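# Eject pipette tip into bin, rehang pipette on rack

## Task

Remove the used tip from the pipette, for instance by pressing the tip-ejector button next to the plunger, and get the tip into the waste bin. The tip may only be released to fall once at least half its length is below the bin's rim; releasing it higher fails at once. The tip must not touch anything but the pipette and the bin, or the task fails at once, and the bin must stay upright. Afterwards, hang the pipette back on its rack by its finger rest, vertical and at its original hanging height. Everything must stay in place without the robot holding it, and nothing may leave the table.

## Robot and tools

Robot: one UR7e-type six-joint arm carrying a right hand with sixteen motors: index, middle and ring fingers with four hinges each, and a four-hinge thumb. Only the rubber fingertip caps grip well. A rigid mast sticks out on the palm side of the wrist (hand-point x +0.05 to +0.10, z -0.16 to -0.11, y up to +0.06 m) and can strike objects.

Frames. Scene frame: origin on the table top below the arm base, +z up, +y to the left when facing +x; metres. Results report the hand point (a spot in front of the palm where thumb, index and middle tips meet in a pinch) as position plus quaternion wxyz. Hand-point axes: +z runs along the straightened fingers toward the tips, +x crosses the palm away from the thumb, +y points out of the palm face (palm surface at y = -0.062 m). Straight fingers hinge at z = -0.017 and end 0.139 m beyond that; bending moves the tips toward +y.

A row is 24 numbers, each in [-1, 1], for the single arm: dx, dy, dz, rx, ry, rz, then 16 hinge goals, then current_limit and speed. The first six are an offset, not a pose, expressed in the hand point's own axes and measured from the hand-point pose in the latest result that shows it. If no result in the scene has shown it yet, or for the second or later call in one reply, the reference is wherever the robot is when the action begins. Scale: 1.0 equals 0.6 m for dx..dz and 180 degrees for rx..rz; rx, ry, rz form one rotation vector. Every row in an action uses that same reference, not the row before. All-zero offsets return the hand to the reference pose, so they are not a pause. Each control step the commanded pose is clipped to 100 mm and 16 degrees from the measured pose, and the arm trails commands by about 0.17 s, so big moves may need several calls.

Hinge goals, in order: index_mcp, index_abd, index_pip, index_dip, then the same four for middle and for ring, then thumb_cmc, thumb_axl, thumb_mcp, thumb_ipl. Each value maps linearly between the hinge's stops (degrees at +1, at -1; straight value): finger _mcp (-18, +128; +0.75), _abd (-60, +60; 0.00, lower values swing away from the thumb), _pip (-29, +108; +0.58), _dip (-21, +117; +0.70); lower values curl toward the palm. thumb_cmc (-20, +120; +0.71) brings the thumb from beside the palm to in front of it as it decreases; thumb_axl (-27, +140; +0.68) rolls it; thumb_mcp (-69, +109; +0.23) and thumb_ipl (-77, +108; +0.17) bend it, toward +z when axl is straight, or along the cmc swing when axl is near -0.40. current_limit: -1 gives 0 mA, +1 gives 550 mA (floor 11 mA); it also caps hinge speed. speed: hinge targets travel at (speed+1)/2 of 5.9 rad/s. They start at +0.4 and -0.6 and keep the last value sent. A finger only presses while its goal lies past the object's surface.

Tools.
execute_actions {actions, pictures}: actions holds at most one item. Empty list: just report state (with pictures). {rows: 1 to 15 rows, steps: 5 to 15, default 15} runs rows one per 1/30 s step, repeating the last. {steps: n up to 300} waits n steps counted from the previous result, reply time included. pictures true forces images.
move {target, speed, stop_force}: one 24-number row as above; drives a straight path toward that offset, lasting 0.5 to 10 s. speed in m/s, 0.002 to 0.5 (default 0.25); rotation limited to twice that in rad/s. stop_force in N, 9 to 40, ends the path when the wrist sensor sees that much extra push along the target direction; use only with slow, non-rotating moves, and omit it when backing off a surface. Its ending: done, off_target, moving, held, fault, or contact; limits=paced means clipping, limits=held means blocked steps.
wait {seconds 0 to 10}: lets time pass, sending nothing.
zoom_image {camera, region [x0,y0,x1,y1] pixels, at most 504x504}: cameras cam_head_left, cam_head_right, cam_high, cam_low (672x504) and cam_wrist (616x616 fisheye).
read_manual {section "licences"}: licence text only.
finished_scene {scene}: ends and grades the current scene, 1 or 2; irreversible.

Results. Each action's result is taken 5 steps before its end; those steps then run during your reply. The state line gives hand-point pose and velocities; "Hand target" (only when nothing is pending) is where the controller is heading. "pose unreachable" and HELD mean the clearance check altered or dropped commands. Per motor: hand_goal, hand_measured, hand_current_ma (positive pushes toward -1), hand_state (moving, goal, blocked, overload). Wrist force and torque are in hand-point axes, noisy, offset up to about 4 N, saturating near 50 N. Joint torques are raw and noisy.

Avoid. Contact torque at a joint's limit (wrists 24.3 N m, others 130) or 150 N on any part stops the arm for 10 s and cancels the rest of the call; the stiff arm can fault from a target only slightly past contact, so approach slowly. A finger motor at 495 mA or more for 5 s shuts off for 10 s. Motors over 85 °C brake the arm. Do not drop, slam, or knock anything off the table; keep the tip off everything except the pipette and bin, release it only low inside the bin, keep the bin upright, and check with the cameras that the pipette hangs unaided before finishing.

Each tool is called after "Call:" by a JSON object that holds its "fn" and its "kwargs", one argument or row to a line.

## Session

I'll start by looking at the current state.

Call:
{"fn": "execute_actions", "kwargs": {
  "actions": []
}}

Scene clock: 0.00 s of 9600.00 s.
end_effector_position=(+0.7454, -0.4267, +0.2417) hand_goal=(+0.754, +0.000, +0.576, +0.696, +0.754, +0.000, +0.576, +0.696, +0.754, +0.000, +0.576, +0.696, +0.714, +0.678, +0.226, +0.168) hand_measured=(+0.754, +0.000, +0.576, +0.696, +0.754, +0.000, +0.576, +0.696, +0.754, +0.000, +0.576, +0.696, +0.714, +0.678, +0.226, +0.168) hand_current_ma=(+0, +0, +0, +0, +0, +0, +0, +0, +0, +0, +0, +0, +0, +0, +0, +0) hand_state=(goal, goal, goal, goal, goal, goal, goal, goal, goal, goal, goal, goal, goal, goal, goal, goal) hand_current_limit=0.40 hand_speed=-0.60 end_effector_quat_wxyz=(+0.070, +0.815, +0.546, -0.180) end_effector_velocity=(-0.000, +0.000, -0.001) end_effector_angular_velocity=(+0.002, +0.000, -0.001)
Joint positions: [-0.525 -0.806  1.073 -1.826 -1.952 -0.177]
Joint velocities: [-0.001  0.     0.002 -0.     0.001  0.   ]
Joint torques (N m, as the arm reports them, + toward a larger angle): no reading
Motor temperatures (°C, as the motors report them): [34 35 32 40 36 42]
Wrist force (N, on the end effector, along its own x y z axes, offset not removed): no reading
Wrist torque (N m, same axes, about the end effector's origin, offset not removed): no reading
Hand target: +0.745, -0.427, +0.242; +0.070, +0.815, +0.546, -0.180

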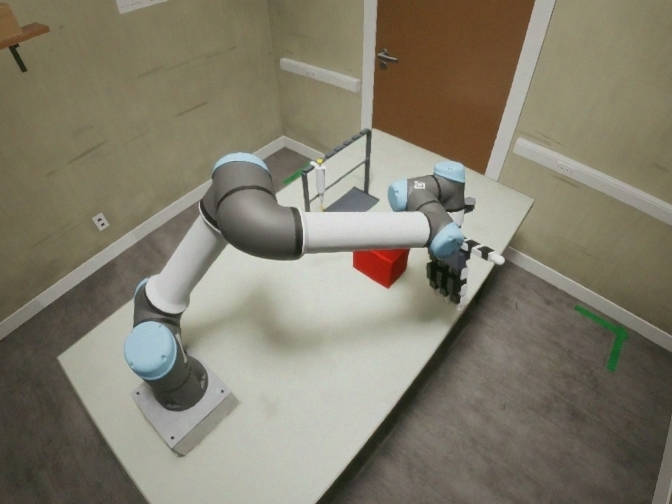

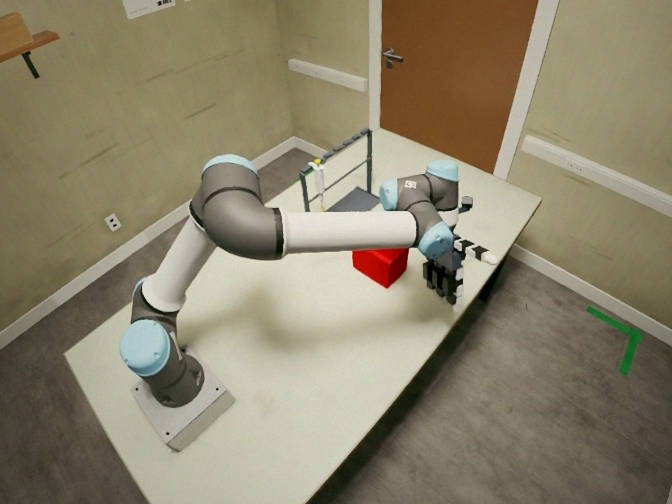

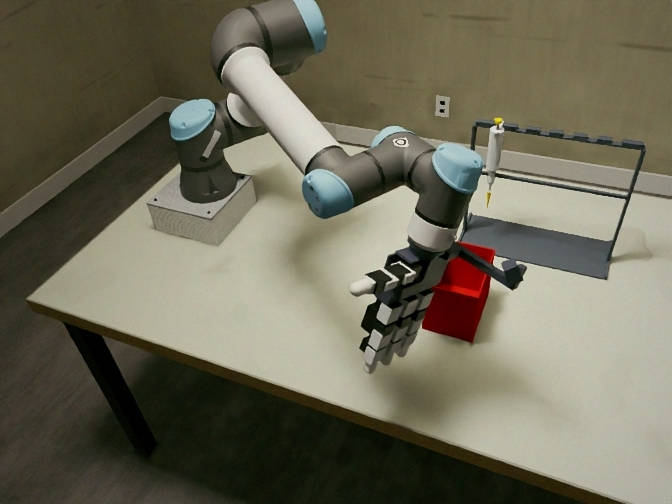

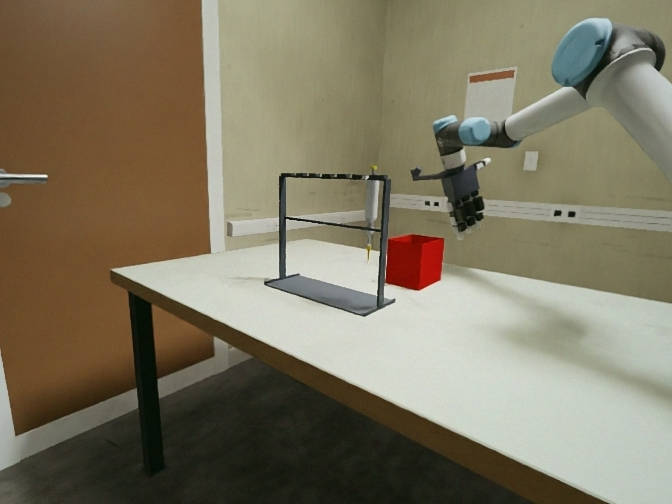

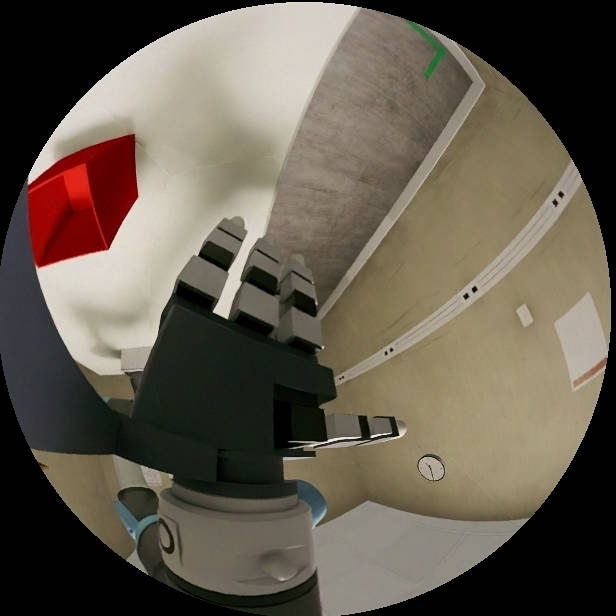

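Call:
{"fn": "zoom_image", "kwargs": {
  "camera": "cam_high",
  "region": [440, 100, 660, 290]
}}

Call:
{"fn": "zoom_image", "kwargs": {
  "camera": "cam_low",
  "region": [250, 150, 460, 330]
}}

Call:
{"fn": "zoom_image", "kwargs": {
  "camera": "cam_head_left",
  "region": [270, 120, 420, 240]
}}

Region (440, 100, 660, 290) of cam_high's 672x504 image, scaled by 2.291, with more detail than that image has; it fills the top 435 rows of this view, and the rest is white.

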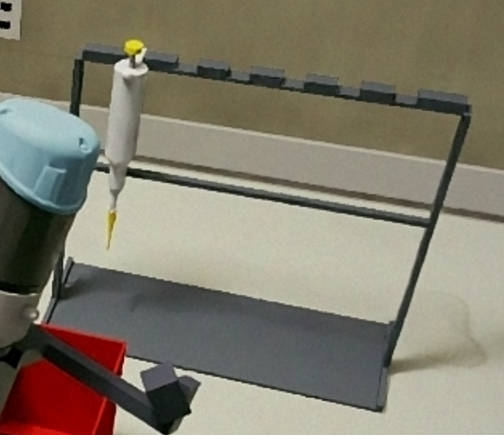

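Region (250, 150, 460, 330) of cam_low's 672x504 image, scaled by 2.400, with more detail than that image has; it fills the top 432 rows of this view, and the rest is white.

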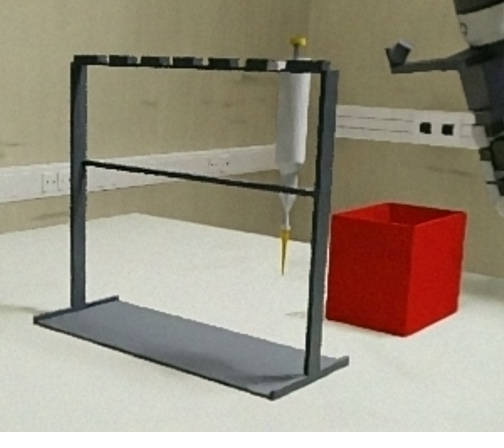

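Region (270, 120, 420, 240) of cam_head_left's 672x504 image, scaled by 3.360, with more detail than that image has; it fills the top 403 rows of this view, and the rest is white.

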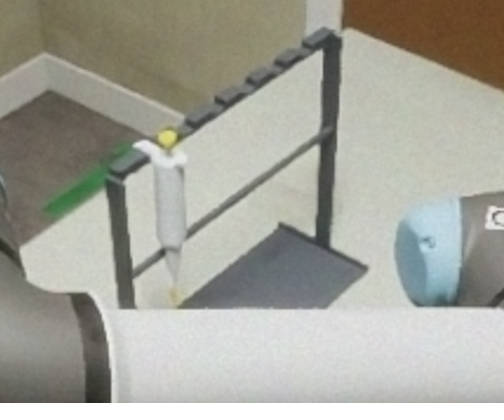

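Call:
{"fn": "zoom_image", "kwargs": {
  "camera": "cam_high",
  "region": [465, 108, 535, 218]
}}

Call:
{"fn": "zoom_image", "kwargs": {
  "camera": "cam_low",
  "region": [340, 155, 400, 275]
}}

Call:
{"fn": "zoom_image", "kwargs": {
  "camera": "cam_head_right",
  "region": [290, 145, 350, 220]
}}

Region (465, 108, 535, 218) of cam_high's 672x504 image, scaled by 4.582, with more detail than that image has; it fills the left 321 columns of this view, and the rest is white.

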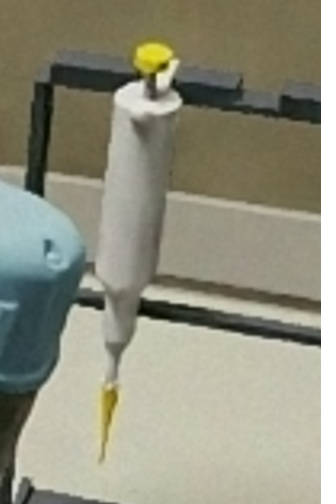

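Region (340, 155, 400, 275) of cam_low's 672x504 image, scaled by 4.200, with more detail than that image has.

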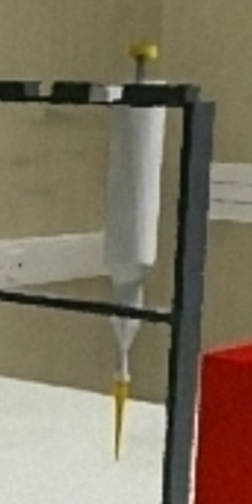

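Region (290, 145, 350, 220) of cam_head_right's 672x504 image, scaled by 6.720, with more detail than that image has; it fills the left 403 columns of this view, and the rest is white.

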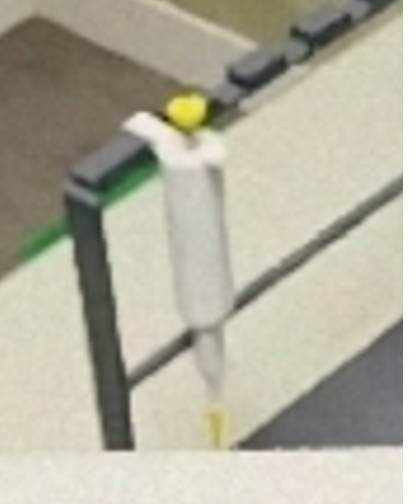

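Call:
{"fn": "move", "kwargs": {
  "target": [-0.02, -0.4307, -0.3138, -0.1606, 0.0176, -0.7778, 0.754, 0, 0.576, 0.696, 0.754, 0, 0.576, 0.696, 0.754, 0, 0.576, 0.696, 0.714, 0.678, 0.226, 0.168, 0.4, -0.6],
  "speed": 0.3
}}

Scene clock: 15.67 s of 9600.00 s.
end_effector_position=(+0.5455, -0.2769, +0.4415) hand_goal=(+0.754, +0.000, +0.576, +0.696, +0.754, +0.000, +0.576, +0.696, +0.754, +0.000, +0.576, +0.696, +0.714, +0.678, +0.226, +0.168) hand_measured=(+0.752, +0.000, +0.576, +0.696, +0.754, +0.000, +0.576, +0.696, +0.754, +0.000, +0.576, +0.696, +0.714, +0.678, +0.222, +0.168) hand_current_ma=(-6, +0, +4, +0, -5, +0, +4, +0, -5, +0, +4, +0, +1, -4, -25, -2) hand_state=(goal, goal, goal, goal, goal, goal, goal, goal, goal, goal, goal, goal, goal, goal, goal, goal) hand_current_limit=0.40 hand_speed=-0.60 end_effector_quat_wxyz=(+0.000, -0.258, +0.966, -0.000) end_effector_velocity=(-0.001, +0.000, +0.000) end_effector_angular_velocity=(+0.002, +0.003, +0.009)
Joint positions: [-0.729 -1.167  1.095 -1.503 -1.563 -2.866]
Joint velocities: [ 0.001  0.001 -0.003  0.005 -0.001 -0.008]
Joint torques (N m, as the arm reports them, + toward a larger angle): [ 11.02 -32.68 -30.42  -1.08   1.51  -1.76]
Motor temperatures (°C, as the motors report them): [34 35 32 40 36 42]
Wrist force (N, on the end effector, along its own x y z axes, offset not removed): [1.1 -5.5 3.7]
Wrist torque (N m, same axes, about the end effector's origin, offset not removed): [-1.06 -0.27 -0.34]
Hand target: +0.545, -0.277, +0.442; +0.000, -0.258, +0.966, -0.000
Off the commanded pose: 0.000 m, 0 deg.
Kept back: nothing.
After step 90, 7.97 s passed at rest.
move: done
camera_calibration (this result's frames):
cam_wrist: T_world_to_cam=[[0.365419, 0.928952, 0.0593073, 0.0576971], [0.658862, -0.30313, 0.688486, -0.784575], [0.657548, -0.212511, -0.72282, 0.0268792], [0, 0, 0, 1]] pos_world=[0.478169, -0.285714, 0.556176]

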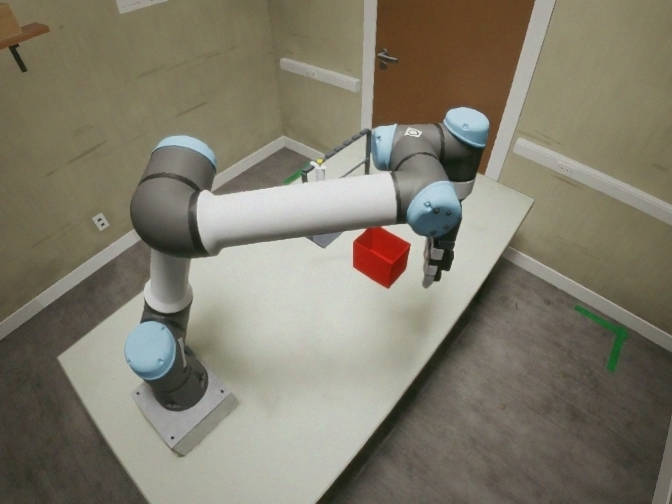

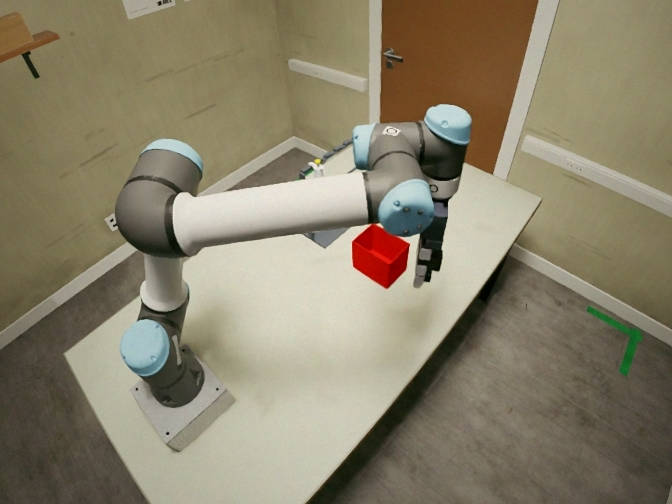

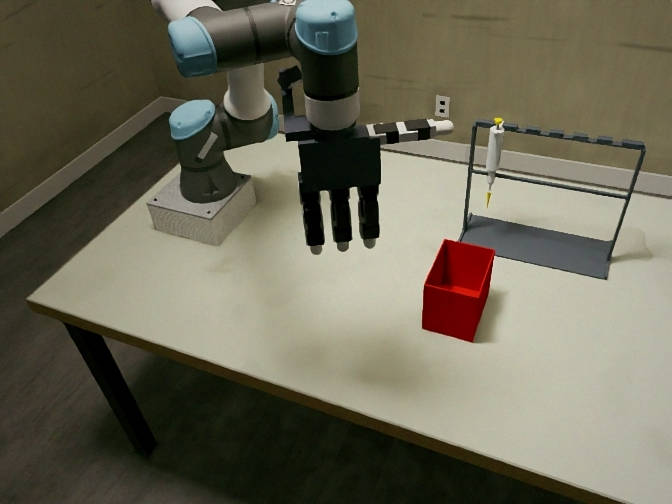

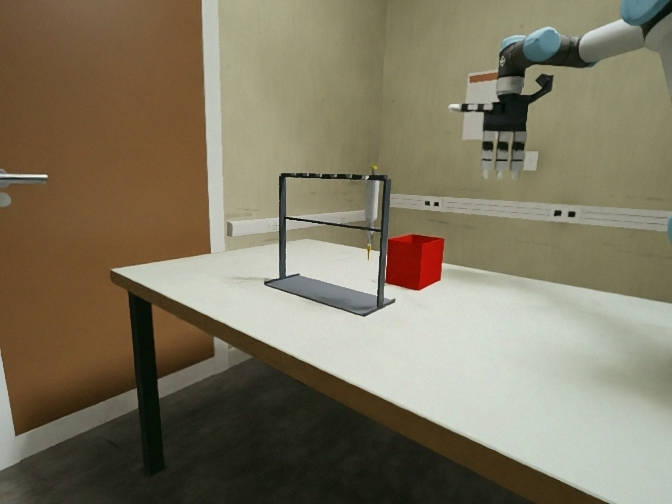

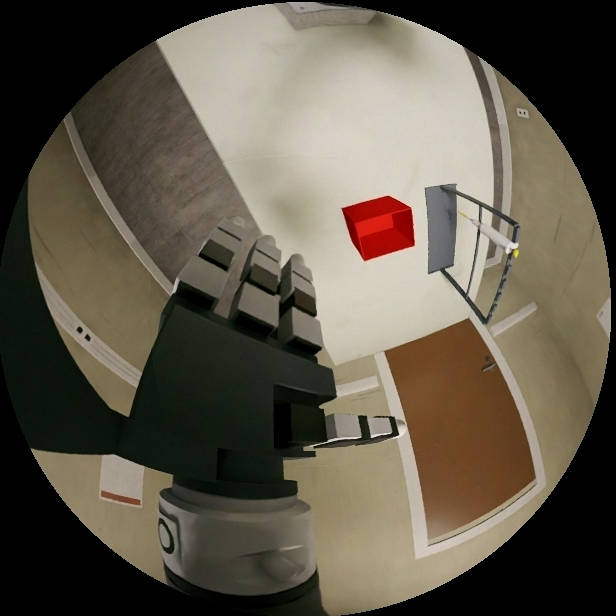

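Call:
{"fn": "move", "kwargs": {
  "target": [-0.3498, 0.4675, 0.0667, 0, -0.5, 0, 0.754, 0, 0.576, 0.696, 0.754, 0, 0.576, 0.696, 0.97, 0, 0.95, 0.95, 0.714, 0.678, 0.226, 0.168, 0.4, -0.6],
  "speed": 0.25
}}

Scene clock: 21.00 s of 9600.00 s.
end_effector_position=(+0.5871, +0.0707, +0.4009) hand_goal=(+0.754, +0.000, +0.576, +0.696, +0.754, +0.000, +0.576, +0.696, +0.970, +0.000, +0.950, +0.950, +0.714, +0.678, +0.226, +0.168) hand_measured=(+0.752, -0.002, +0.576, +0.696, +0.754, -0.002, +0.576, +0.696, +0.968, -0.002, +0.946, +0.948, +0.714, +0.678, +0.224, +0.168) hand_current_ma=(-6, -13, +4, +0, -5, -12, +4, +0, -16, -10, -17, -15, +1, -4, -15, -2) hand_state=(goal, goal, goal, goal, goal, goal, goal, goal, goal, goal, goal, goal, goal, goal, goal, goal) hand_current_limit=0.40 hand_speed=-0.60 end_effector_quat_wxyz=(+0.682, -0.184, +0.684, +0.183) end_effector_velocity=(+0.001, -0.000, +0.000) end_effector_angular_velocity=(+0.008, -0.008, -0.005)
Joint positions: [-0.531 -1.02   2.045 -4.181 -0.472 -1.559]
Joint velocities: [ 0.002  0.009 -0.006 -0.026 -0.007  0.023]
Joint torques (N m, as the arm reports them, + toward a larger angle): [ 11.34 -27.8  -18.89  -2.55  -1.54   1.53]
Motor temperatures (°C, as the motors report them): [34 35 32 40 36 42]
Wrist force (N, on the end effector, along its own x y z axes, offset not removed): [-2.5 1.6 -0.3]
Wrist torque (N m, same axes, about the end effector's origin, offset not removed): [0.20 0.35 0.06]
Hand target: +0.587, +0.071, +0.401; +0.683, -0.183, +0.683, +0.183
Off the commanded pose: 0.001 m, 0 deg.
Kept back: nothing.
move: done
camera_calibration (this result's frames):
cam_wrist: T_world_to_cam=[[-0.3623, 0.511212, 0.779359, -0.10995], [-0.298984, -0.855722, 0.422313, 0.0294832], [0.882807, -0.0800124, 0.462872, -0.572928], [0, 0, 0, 1]] pos_world=[0.474765, 0.035596, 0.338432]

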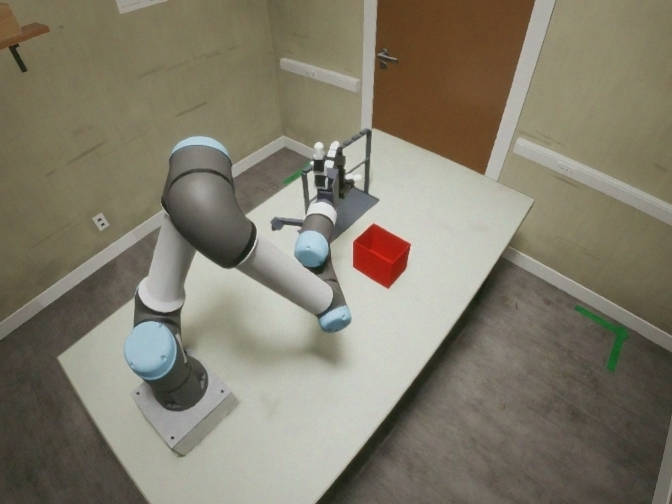

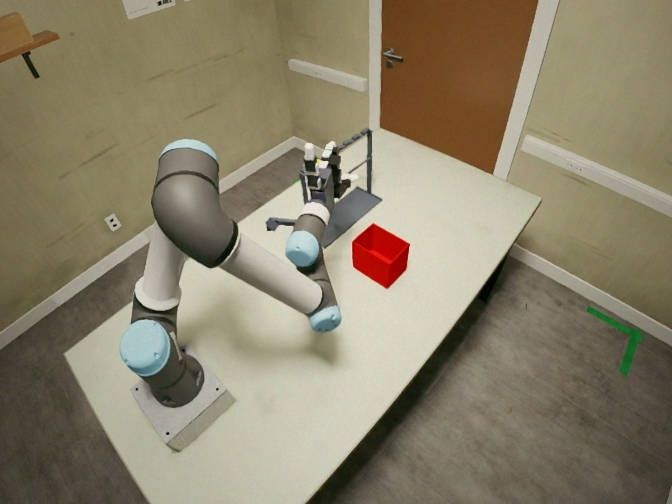

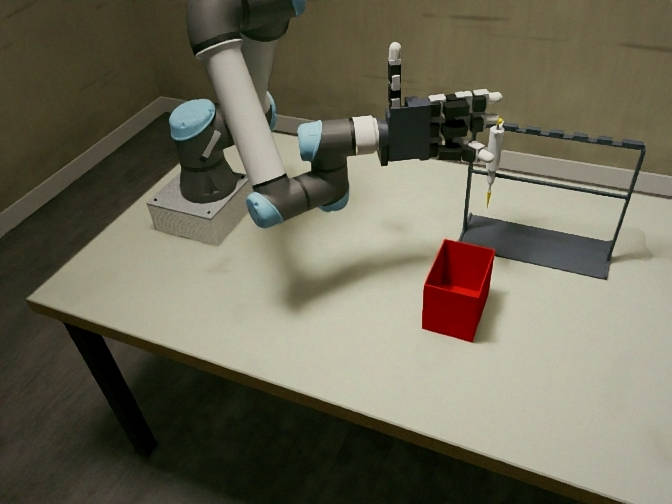

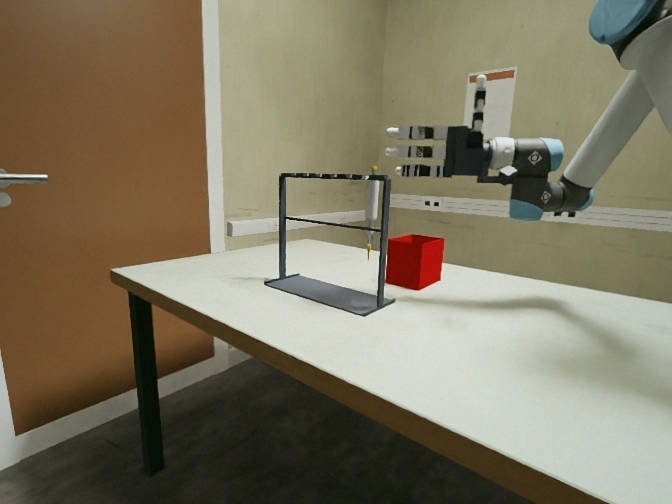

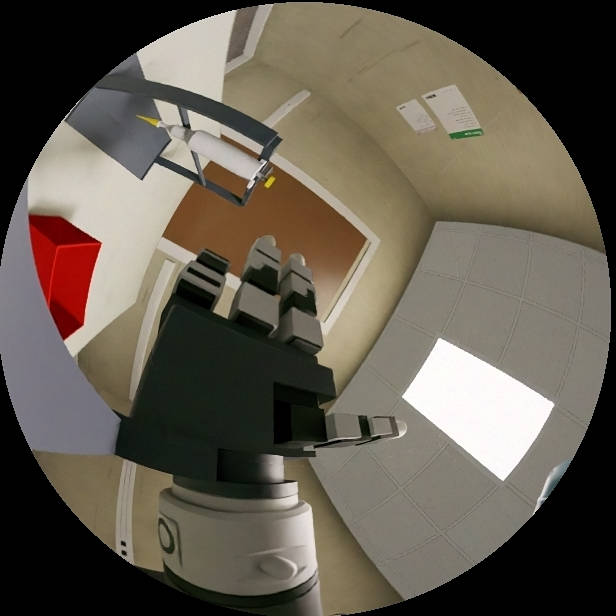

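Call:
{"fn": "zoom_image", "kwargs": {
  "camera": "cam_wrist",
  "region": [120, 90, 300, 220]
}}

Call:
{"fn": "zoom_image", "kwargs": {
  "camera": "cam_low",
  "region": [340, 110, 480, 270]
}}

Call:
{"fn": "zoom_image", "kwargs": {
  "camera": "cam_high",
  "region": [400, 70, 560, 220]
}}

Region (120, 90, 300, 220) of cam_wrist's 616x616 image, scaled by 2.800, with more detail than that image has.

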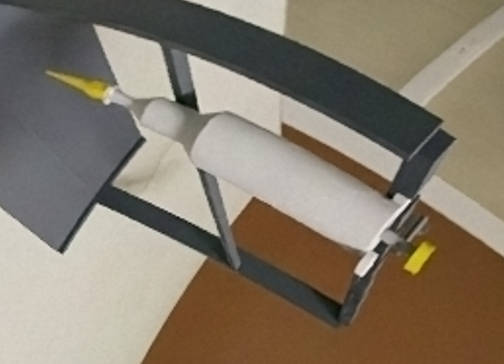

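Region (340, 110, 480, 270) of cam_low's 672x504 image, scaled by 3.150, with more detail than that image has; it fills the left 441 columns of this view, and the rest is white.

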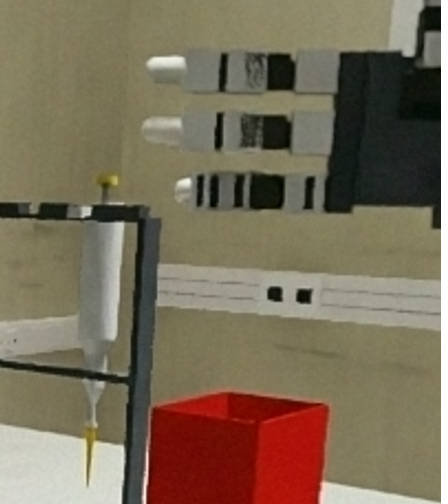

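Region (400, 70, 560, 220) of cam_high's 672x504 image, scaled by 3.150, with more detail than that image has; it fills the top 472 rows of this view, and the rest is white.

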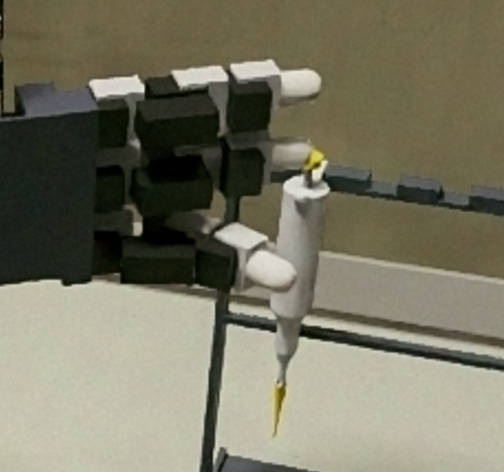

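Call:
{"fn": "move", "kwargs": {
  "target": [0.2515, 0.0585, -0.0058, 0.0556, 0, 0, 0.754, 0, 0.576, 0.696, 0.754, 0, 0.576, 0.696, 0.97, 0, 0.95, 0.95, 0.714, 0.678, 0.226, 0.168, 0.4, -0.6],
  "speed": 0.15
}}

Scene clock: 25.37 s of 9600.00 s.
end_effector_position=(+0.5665, +0.0989, +0.2502) hand_goal=(+0.754, +0.000, +0.576, +0.696, +0.754, +0.000, +0.576, +0.696, +0.970, +0.000, +0.950, +0.950, +0.714, +0.678, +0.226, +0.168) hand_measured=(+0.752, -0.004, +0.576, +0.696, +0.754, -0.004, +0.576, +0.696, +0.968, -0.002, +0.946, +0.948, +0.714, +0.678, +0.224, +0.168) hand_current_ma=(-6, -15, +4, +0, -5, -14, +4, +0, -14, -11, -16, -14, +1, -4, -14, -2) hand_state=(goal, goal, goal, goal, goal, goal, goal, goal, goal, goal, goal, goal, goal, goal, goal, goal) hand_current_limit=0.40 hand_speed=-0.60 end_effector_quat_wxyz=(+0.696, -0.124, +0.697, +0.122) end_effector_velocity=(-0.000, +0.001, -0.002) end_effector_angular_velocity=(+0.001, -0.003, -0.001)
Joint positions: [-0.468 -0.68   2.174 -4.645 -0.709 -1.563]
Joint velocities: [ 0.002  0.008 -0.003 -0.01  -0.003  0.003]
Joint torques (N m, as the arm reports them, + toward a larger angle): [ 11.15 -29.47 -11.04  -2.97  -1.24   1.36]
Motor temperatures (°C, as the motors report them): [34 35 32 40 36 42]
Wrist force (N, on the end effector, along its own x y z axes, offset not removed): [0.9 -3.5 5.6]
Wrist torque (N m, same axes, about the end effector's origin, offset not removed): [-0.77 -0.19 -0.04]
Hand target: +0.567, +0.099, +0.250; +0.696, -0.123, +0.697, +0.122
Off the commanded pose: 0.000 m, 0 deg.
Kept back: nothing.
move: done
camera_calibration (this result's frames):
cam_wrist: T_world_to_cam=[[-0.26819, 0.566637, 0.7791, -0.0731088], [-0.442959, -0.790698, 0.422592, 0.186198], [0.855489, -0.231774, 0.463054, -0.452301], [0, 0, 0, 1]] pos_world=[0.449809, 0.0838208, 0.187713]

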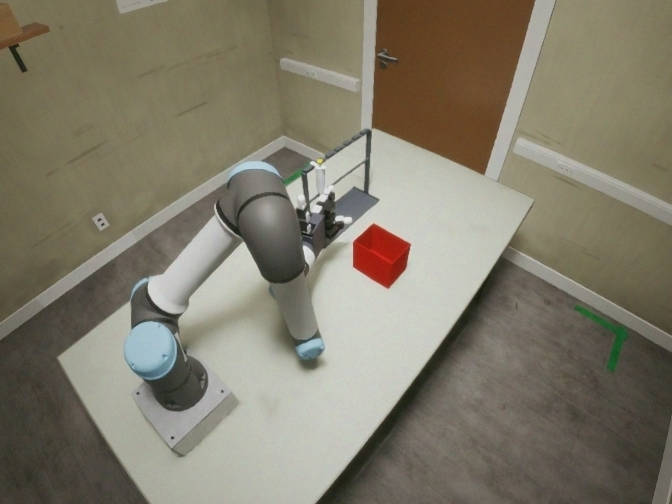

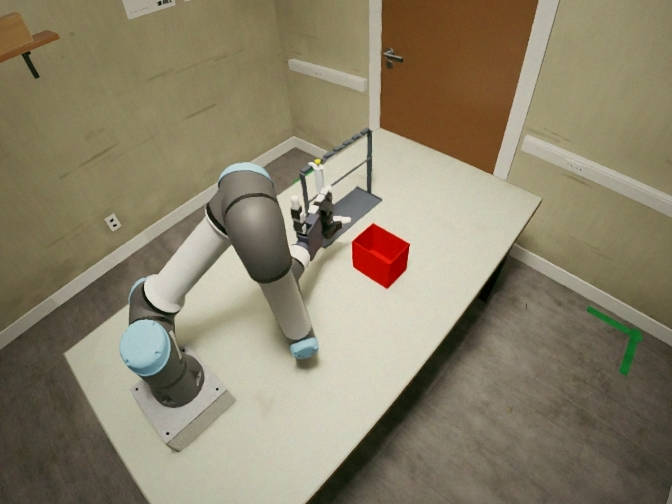

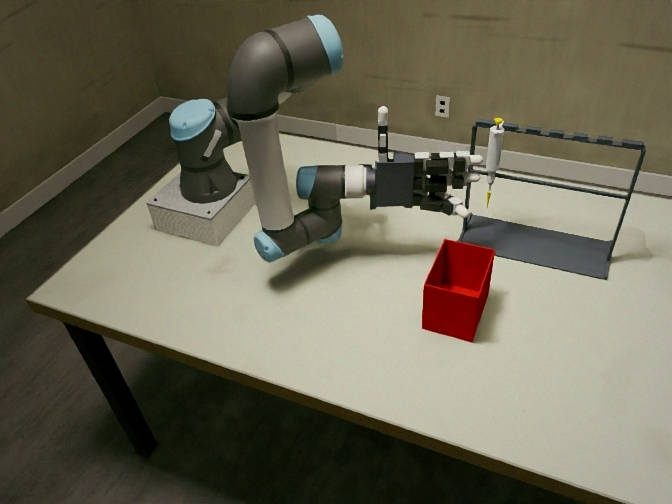

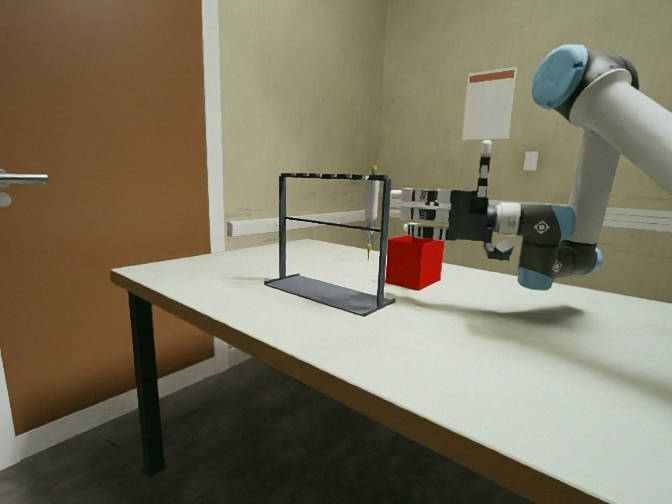

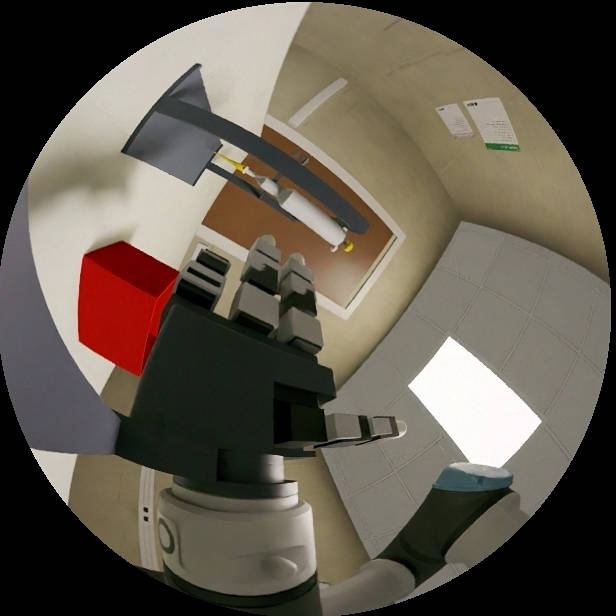

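Call:
{"fn": "move", "kwargs": {
  "target": [0, 0, 0.1667, 0, 0, 0, 0.754, 0, 0.576, 0.696, 0.754, 0, 0.576, 0.696, 0.97, 0, 0.95, 0.95, 0.714, 0.678, 0.226, 0.168, 0.4, -0.6],
  "speed": 0.08
}}

Scene clock: 27.30 s of 9600.00 s.
end_effector_position=(+0.6603, +0.1330, +0.2499) hand_goal=(+0.754, +0.000, +0.576, +0.696, +0.754, +0.000, +0.576, +0.696, +0.970, +0.000, +0.950, +0.950, +0.714, +0.678, +0.226, +0.168) hand_measured=(+0.752, -0.004, +0.576, +0.696, +0.754, -0.004, +0.576, +0.696, +0.968, -0.002, +0.946, +0.948, +0.714, +0.678, +0.224, +0.168) hand_current_ma=(-6, -15, +4, +0, -5, -14, +4, +0, -14, -11, -16, -14, +1, -4, -13, -2) hand_state=(goal, goal, goal, goal, goal, goal, goal, goal, goal, goal, goal, goal, goal, goal, goal, goal) hand_current_limit=0.40 hand_speed=-0.60 end_effector_quat_wxyz=(+0.696, -0.124, +0.697, +0.122) end_effector_velocity=(+0.002, +0.001, +0.000) end_effector_angular_velocity=(-0.001, -0.001, -0.001)
Joint positions: [-0.296 -0.636  1.914 -4.428 -0.881 -1.566]
Joint velocities: [ 0.003  0.001 -0.007  0.004 -0.003 -0.   ]
Joint torques (N m, as the arm reports them, + toward a larger angle): [  9.44 -35.43 -15.12   0.03  -1.43  -1.93]
Motor temperatures (°C, as the motors report them): [34 35 32 40 36 42]
Wrist force (N, on the end effector, along its own x y z axes, offset not removed): [-1.4 -1.3 4.1]
Wrist torque (N m, same axes, about the end effector's origin, offset not removed): [-0.54 0.18 -0.12]
Hand target: +0.660, +0.133, +0.250; +0.696, -0.124, +0.697, +0.122
Off the commanded pose: 0.000 m, 0 deg.
Kept back: nothing.
move: done
camera_calibration (this result's frames):
cam_wrist: T_world_to_cam=[[-0.268069, 0.566893, 0.778955, -0.0670824], [-0.442899, -0.790558, 0.422917, 0.254672], [0.855558, -0.231627, 0.463001, -0.524577], [0, 0, 0, 1]] pos_world=[0.543617, 0.117855, 0.187428]

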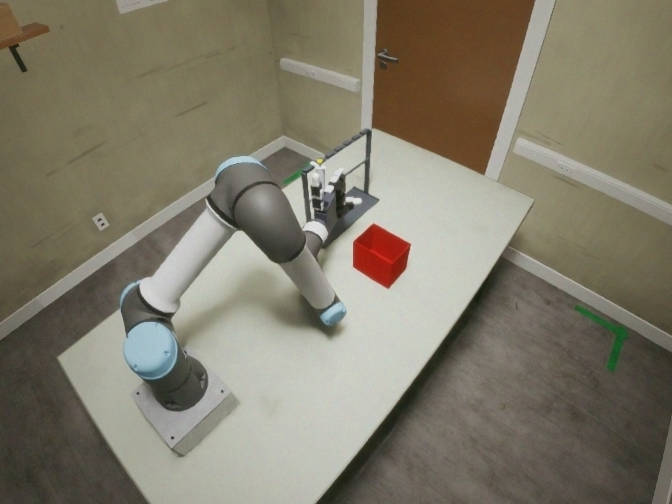

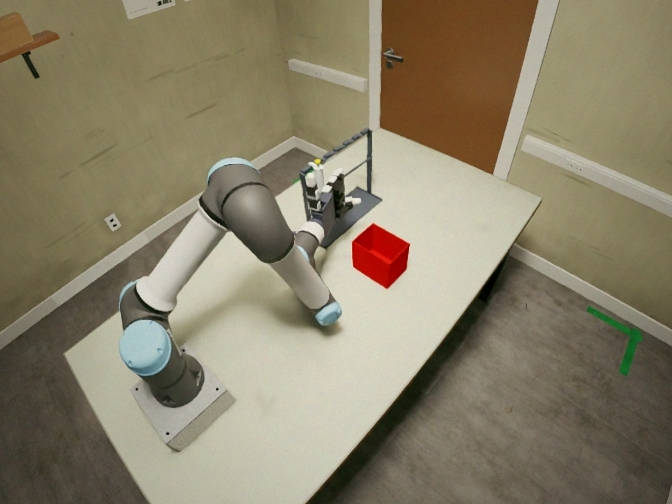

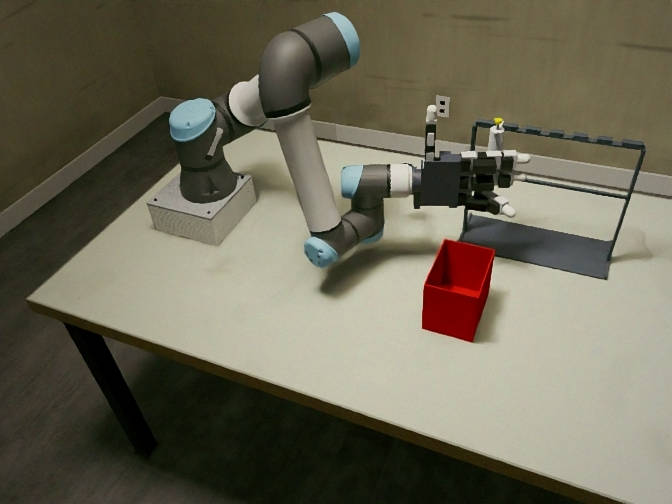

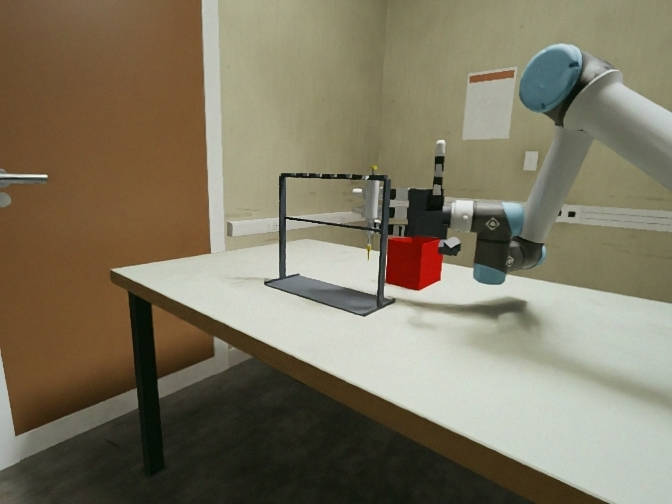

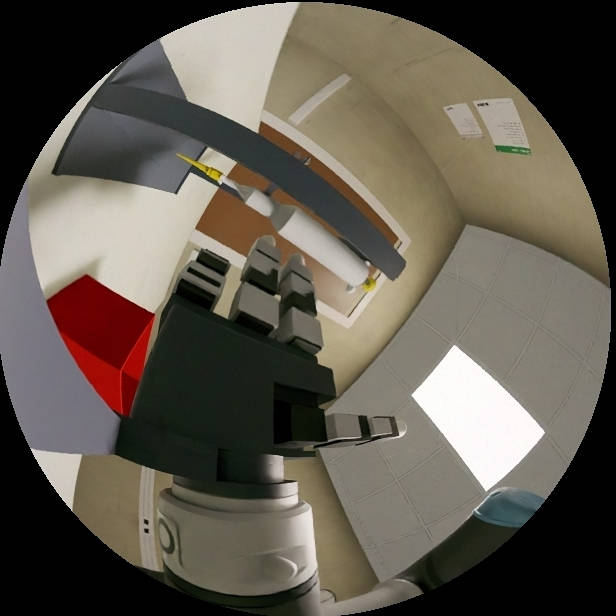

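Call:
{"fn": "zoom_image", "kwargs": {
  "camera": "cam_low",
  "region": [320, 130, 470, 280]
}}

Call:
{"fn": "zoom_image", "kwargs": {
  "camera": "cam_wrist",
  "region": [160, 130, 420, 330]
}}

Call:
{"fn": "zoom_image", "kwargs": {
  "camera": "cam_head_right",
  "region": [280, 140, 390, 240]
}}

Region (320, 130, 470, 280) of cam_low's 672x504 image, scaled by 3.360, with more detail than that image has.

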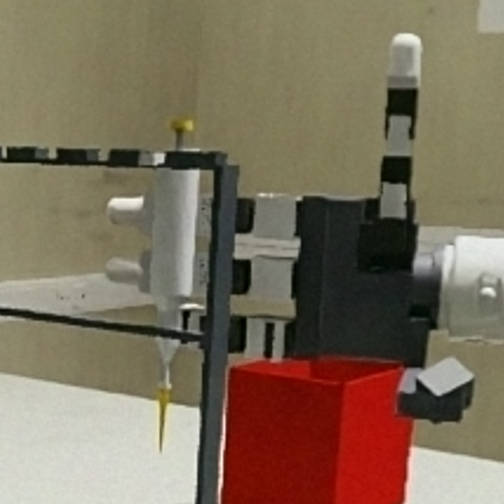

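Region (160, 130, 420, 330) of cam_wrist's 616x616 image, scaled by 1.938, with more detail than that image has; it fills the top 388 rows of this view, and the rest is white.

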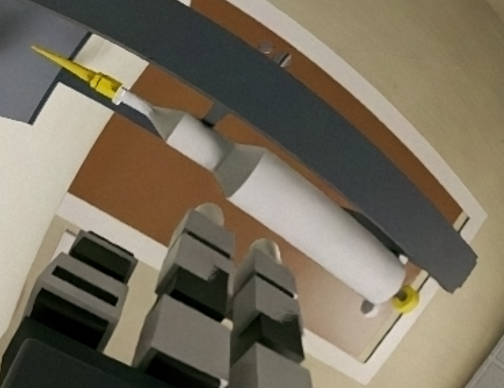

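Region (280, 140, 390, 240) of cam_head_right's 672x504 image, scaled by 4.582, with more detail than that image has; it fills the top 458 rows of this view, and the rest is white.

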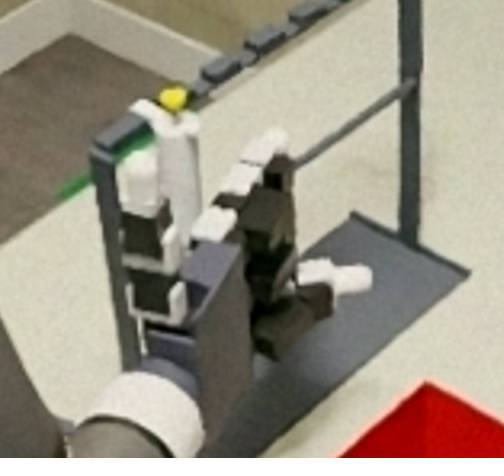

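Call:
{"fn": "move", "kwargs": {
  "target": [0, 0.02, 0.1588, 0, 0, 0, 0.754, 0, 0.576, 0.696, 0.754, 0, 0.576, 0.696, 0.97, 0, 0.95, 0.95, 0.714, 0.678, 0.226, 0.168, 0.4, -0.6],
  "speed": 0.06
}}

Scene clock: 30.07 s of 9600.00 s.
end_effector_position=(+0.7456, +0.1767, +0.2496) hand_goal=(+0.754, +0.000, +0.576, +0.696, +0.754, +0.000, +0.576, +0.696, +0.970, +0.000, +0.950, +0.950, +0.714, +0.678, +0.226, +0.168) hand_measured=(+0.752, -0.004, +0.576, +0.696, +0.754, -0.004, +0.576, +0.696, +0.968, -0.002, +0.946, +0.948, +0.714, +0.678, +0.224, +0.168) hand_current_ma=(-6, -15, +4, +0, -5, -14, +4, +0, -14, -11, -16, -14, +1, -4, -13, -2) hand_state=(goal, goal, goal, goal, goal, goal, goal, goal, goal, goal, goal, goal, goal, goal, goal, goal) hand_current_limit=0.40 hand_speed=-0.60 end_effector_quat_wxyz=(+0.696, -0.124, +0.697, +0.122) end_effector_velocity=(+0.002, +0.000, -0.000) end_effector_angular_velocity=(+0.000, +0.001, -0.000)
Joint positions: [-0.165 -0.557  1.645 -4.236 -1.012 -1.567]
Joint velocities: [ 0.002  0.002 -0.007  0.005 -0.002 -0.   ]
Joint torques (N m, as the arm reports them, + toward a larger angle): [ 11.41 -40.72 -19.56  -0.3   -1.57  -1.73]
Motor temperatures (°C, as the motors report them): [34 35 32 40 36 42]
Wrist force (N, on the end effector, along its own x y z axes, offset not removed): [-2.6 0.8 4.5]
Wrist torque (N m, same axes, about the end effector's origin, offset not removed): [-0.33 0.24 -0.36]
Hand target: +0.746, +0.177, +0.250; +0.696, -0.124, +0.697, +0.122
Off the commanded pose: 0.000 m, 0 deg.
Kept back: nothing.
move: done
camera_calibration (this result's frames):
cam_wrist: T_world_to_cam=[[-0.268005, 0.567103, 0.778824, -0.0688046], [-0.442872, -0.790441, 0.423163, 0.327015], [0.855592, -0.231509, 0.462997, -0.587323], [0, 0, 0, 1]] pos_world=[0.628895, 0.161534, 0.187135]

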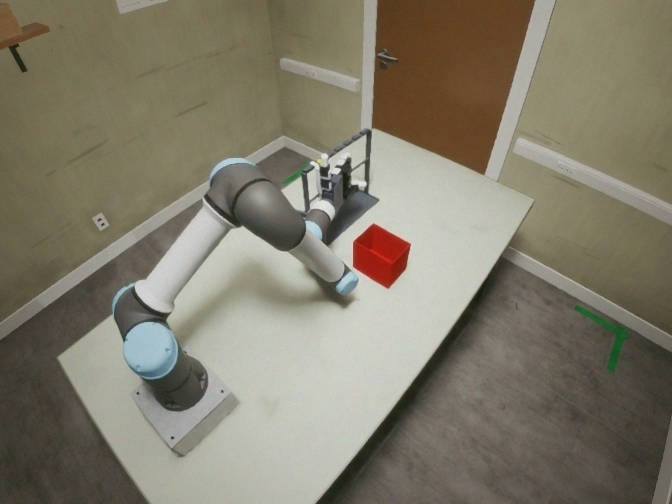

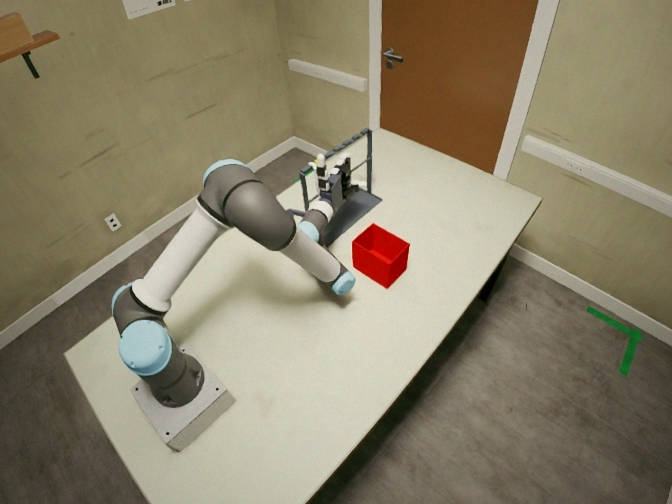

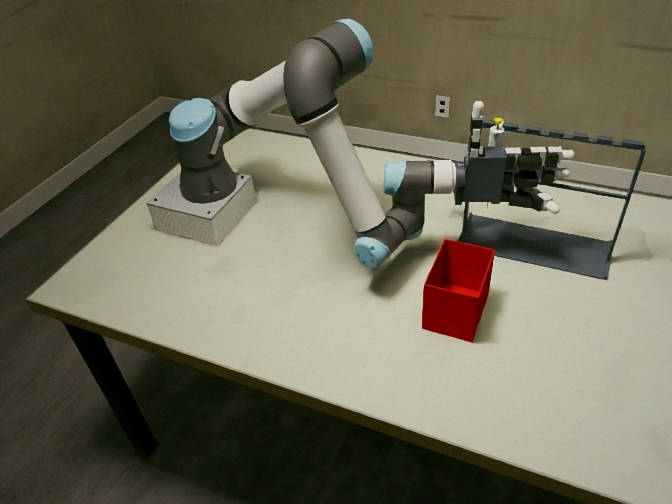

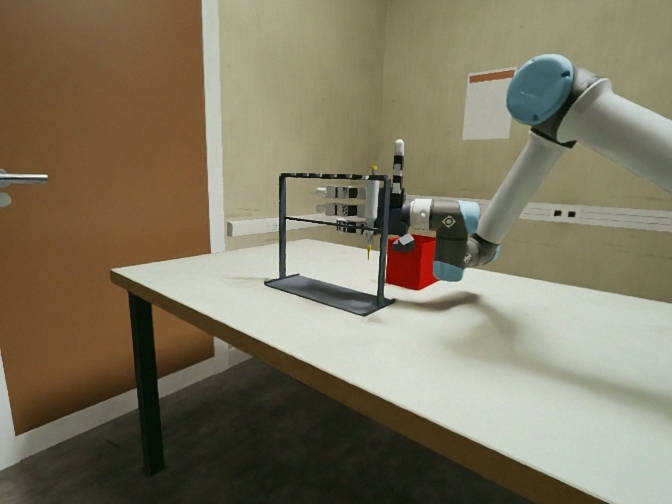

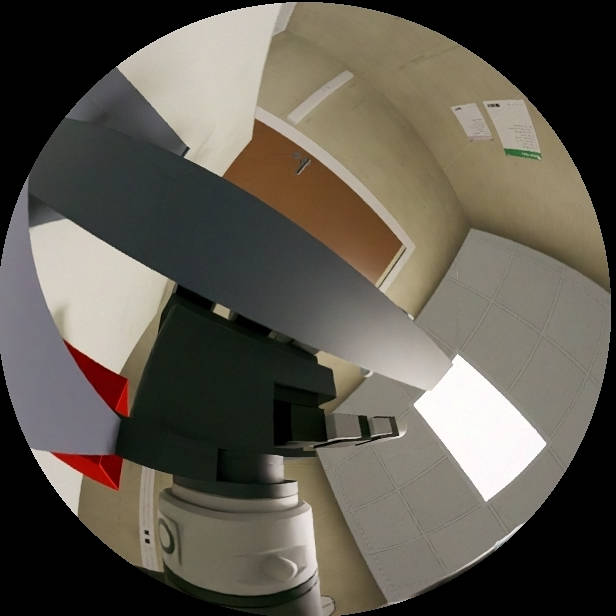

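Call:
{"fn": "zoom_image", "kwargs": {
  "camera": "cam_low",
  "region": [300, 130, 450, 280]
}}

Call:
{"fn": "zoom_image", "kwargs": {
  "camera": "cam_high",
  "region": [440, 90, 590, 230]
}}

Call:
{"fn": "zoom_image", "kwargs": {
  "camera": "cam_head_left",
  "region": [280, 140, 390, 240]
}}

Region (300, 130, 450, 280) of cam_low's 672x504 image, scaled by 3.360, with more detail than that image has.

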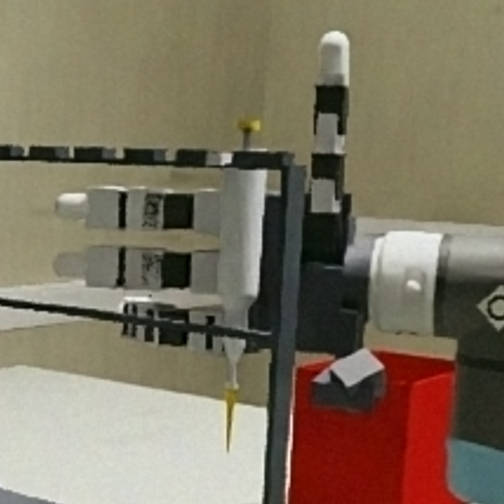

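Region (440, 90, 590, 230) of cam_high's 672x504 image, scaled by 3.360, with more detail than that image has; it fills the top 470 rows of this view, and the rest is white.

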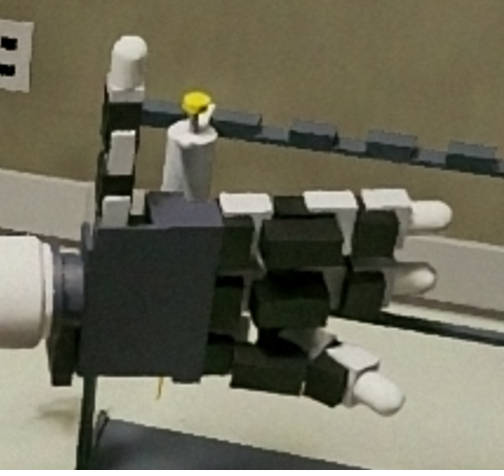

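Region (280, 140, 390, 240) of cam_head_left's 672x504 image, scaled by 4.582, with more detail than that image has; it fills the top 458 rows of this view, and the rest is white.

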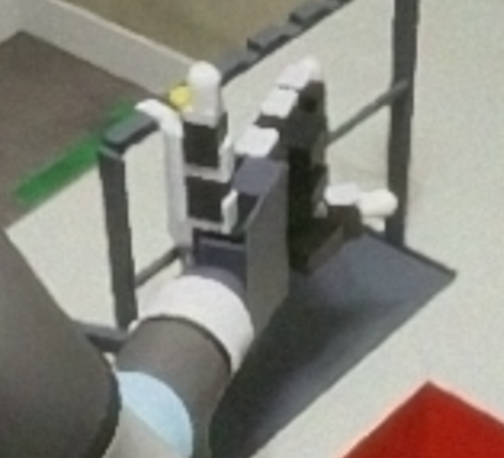

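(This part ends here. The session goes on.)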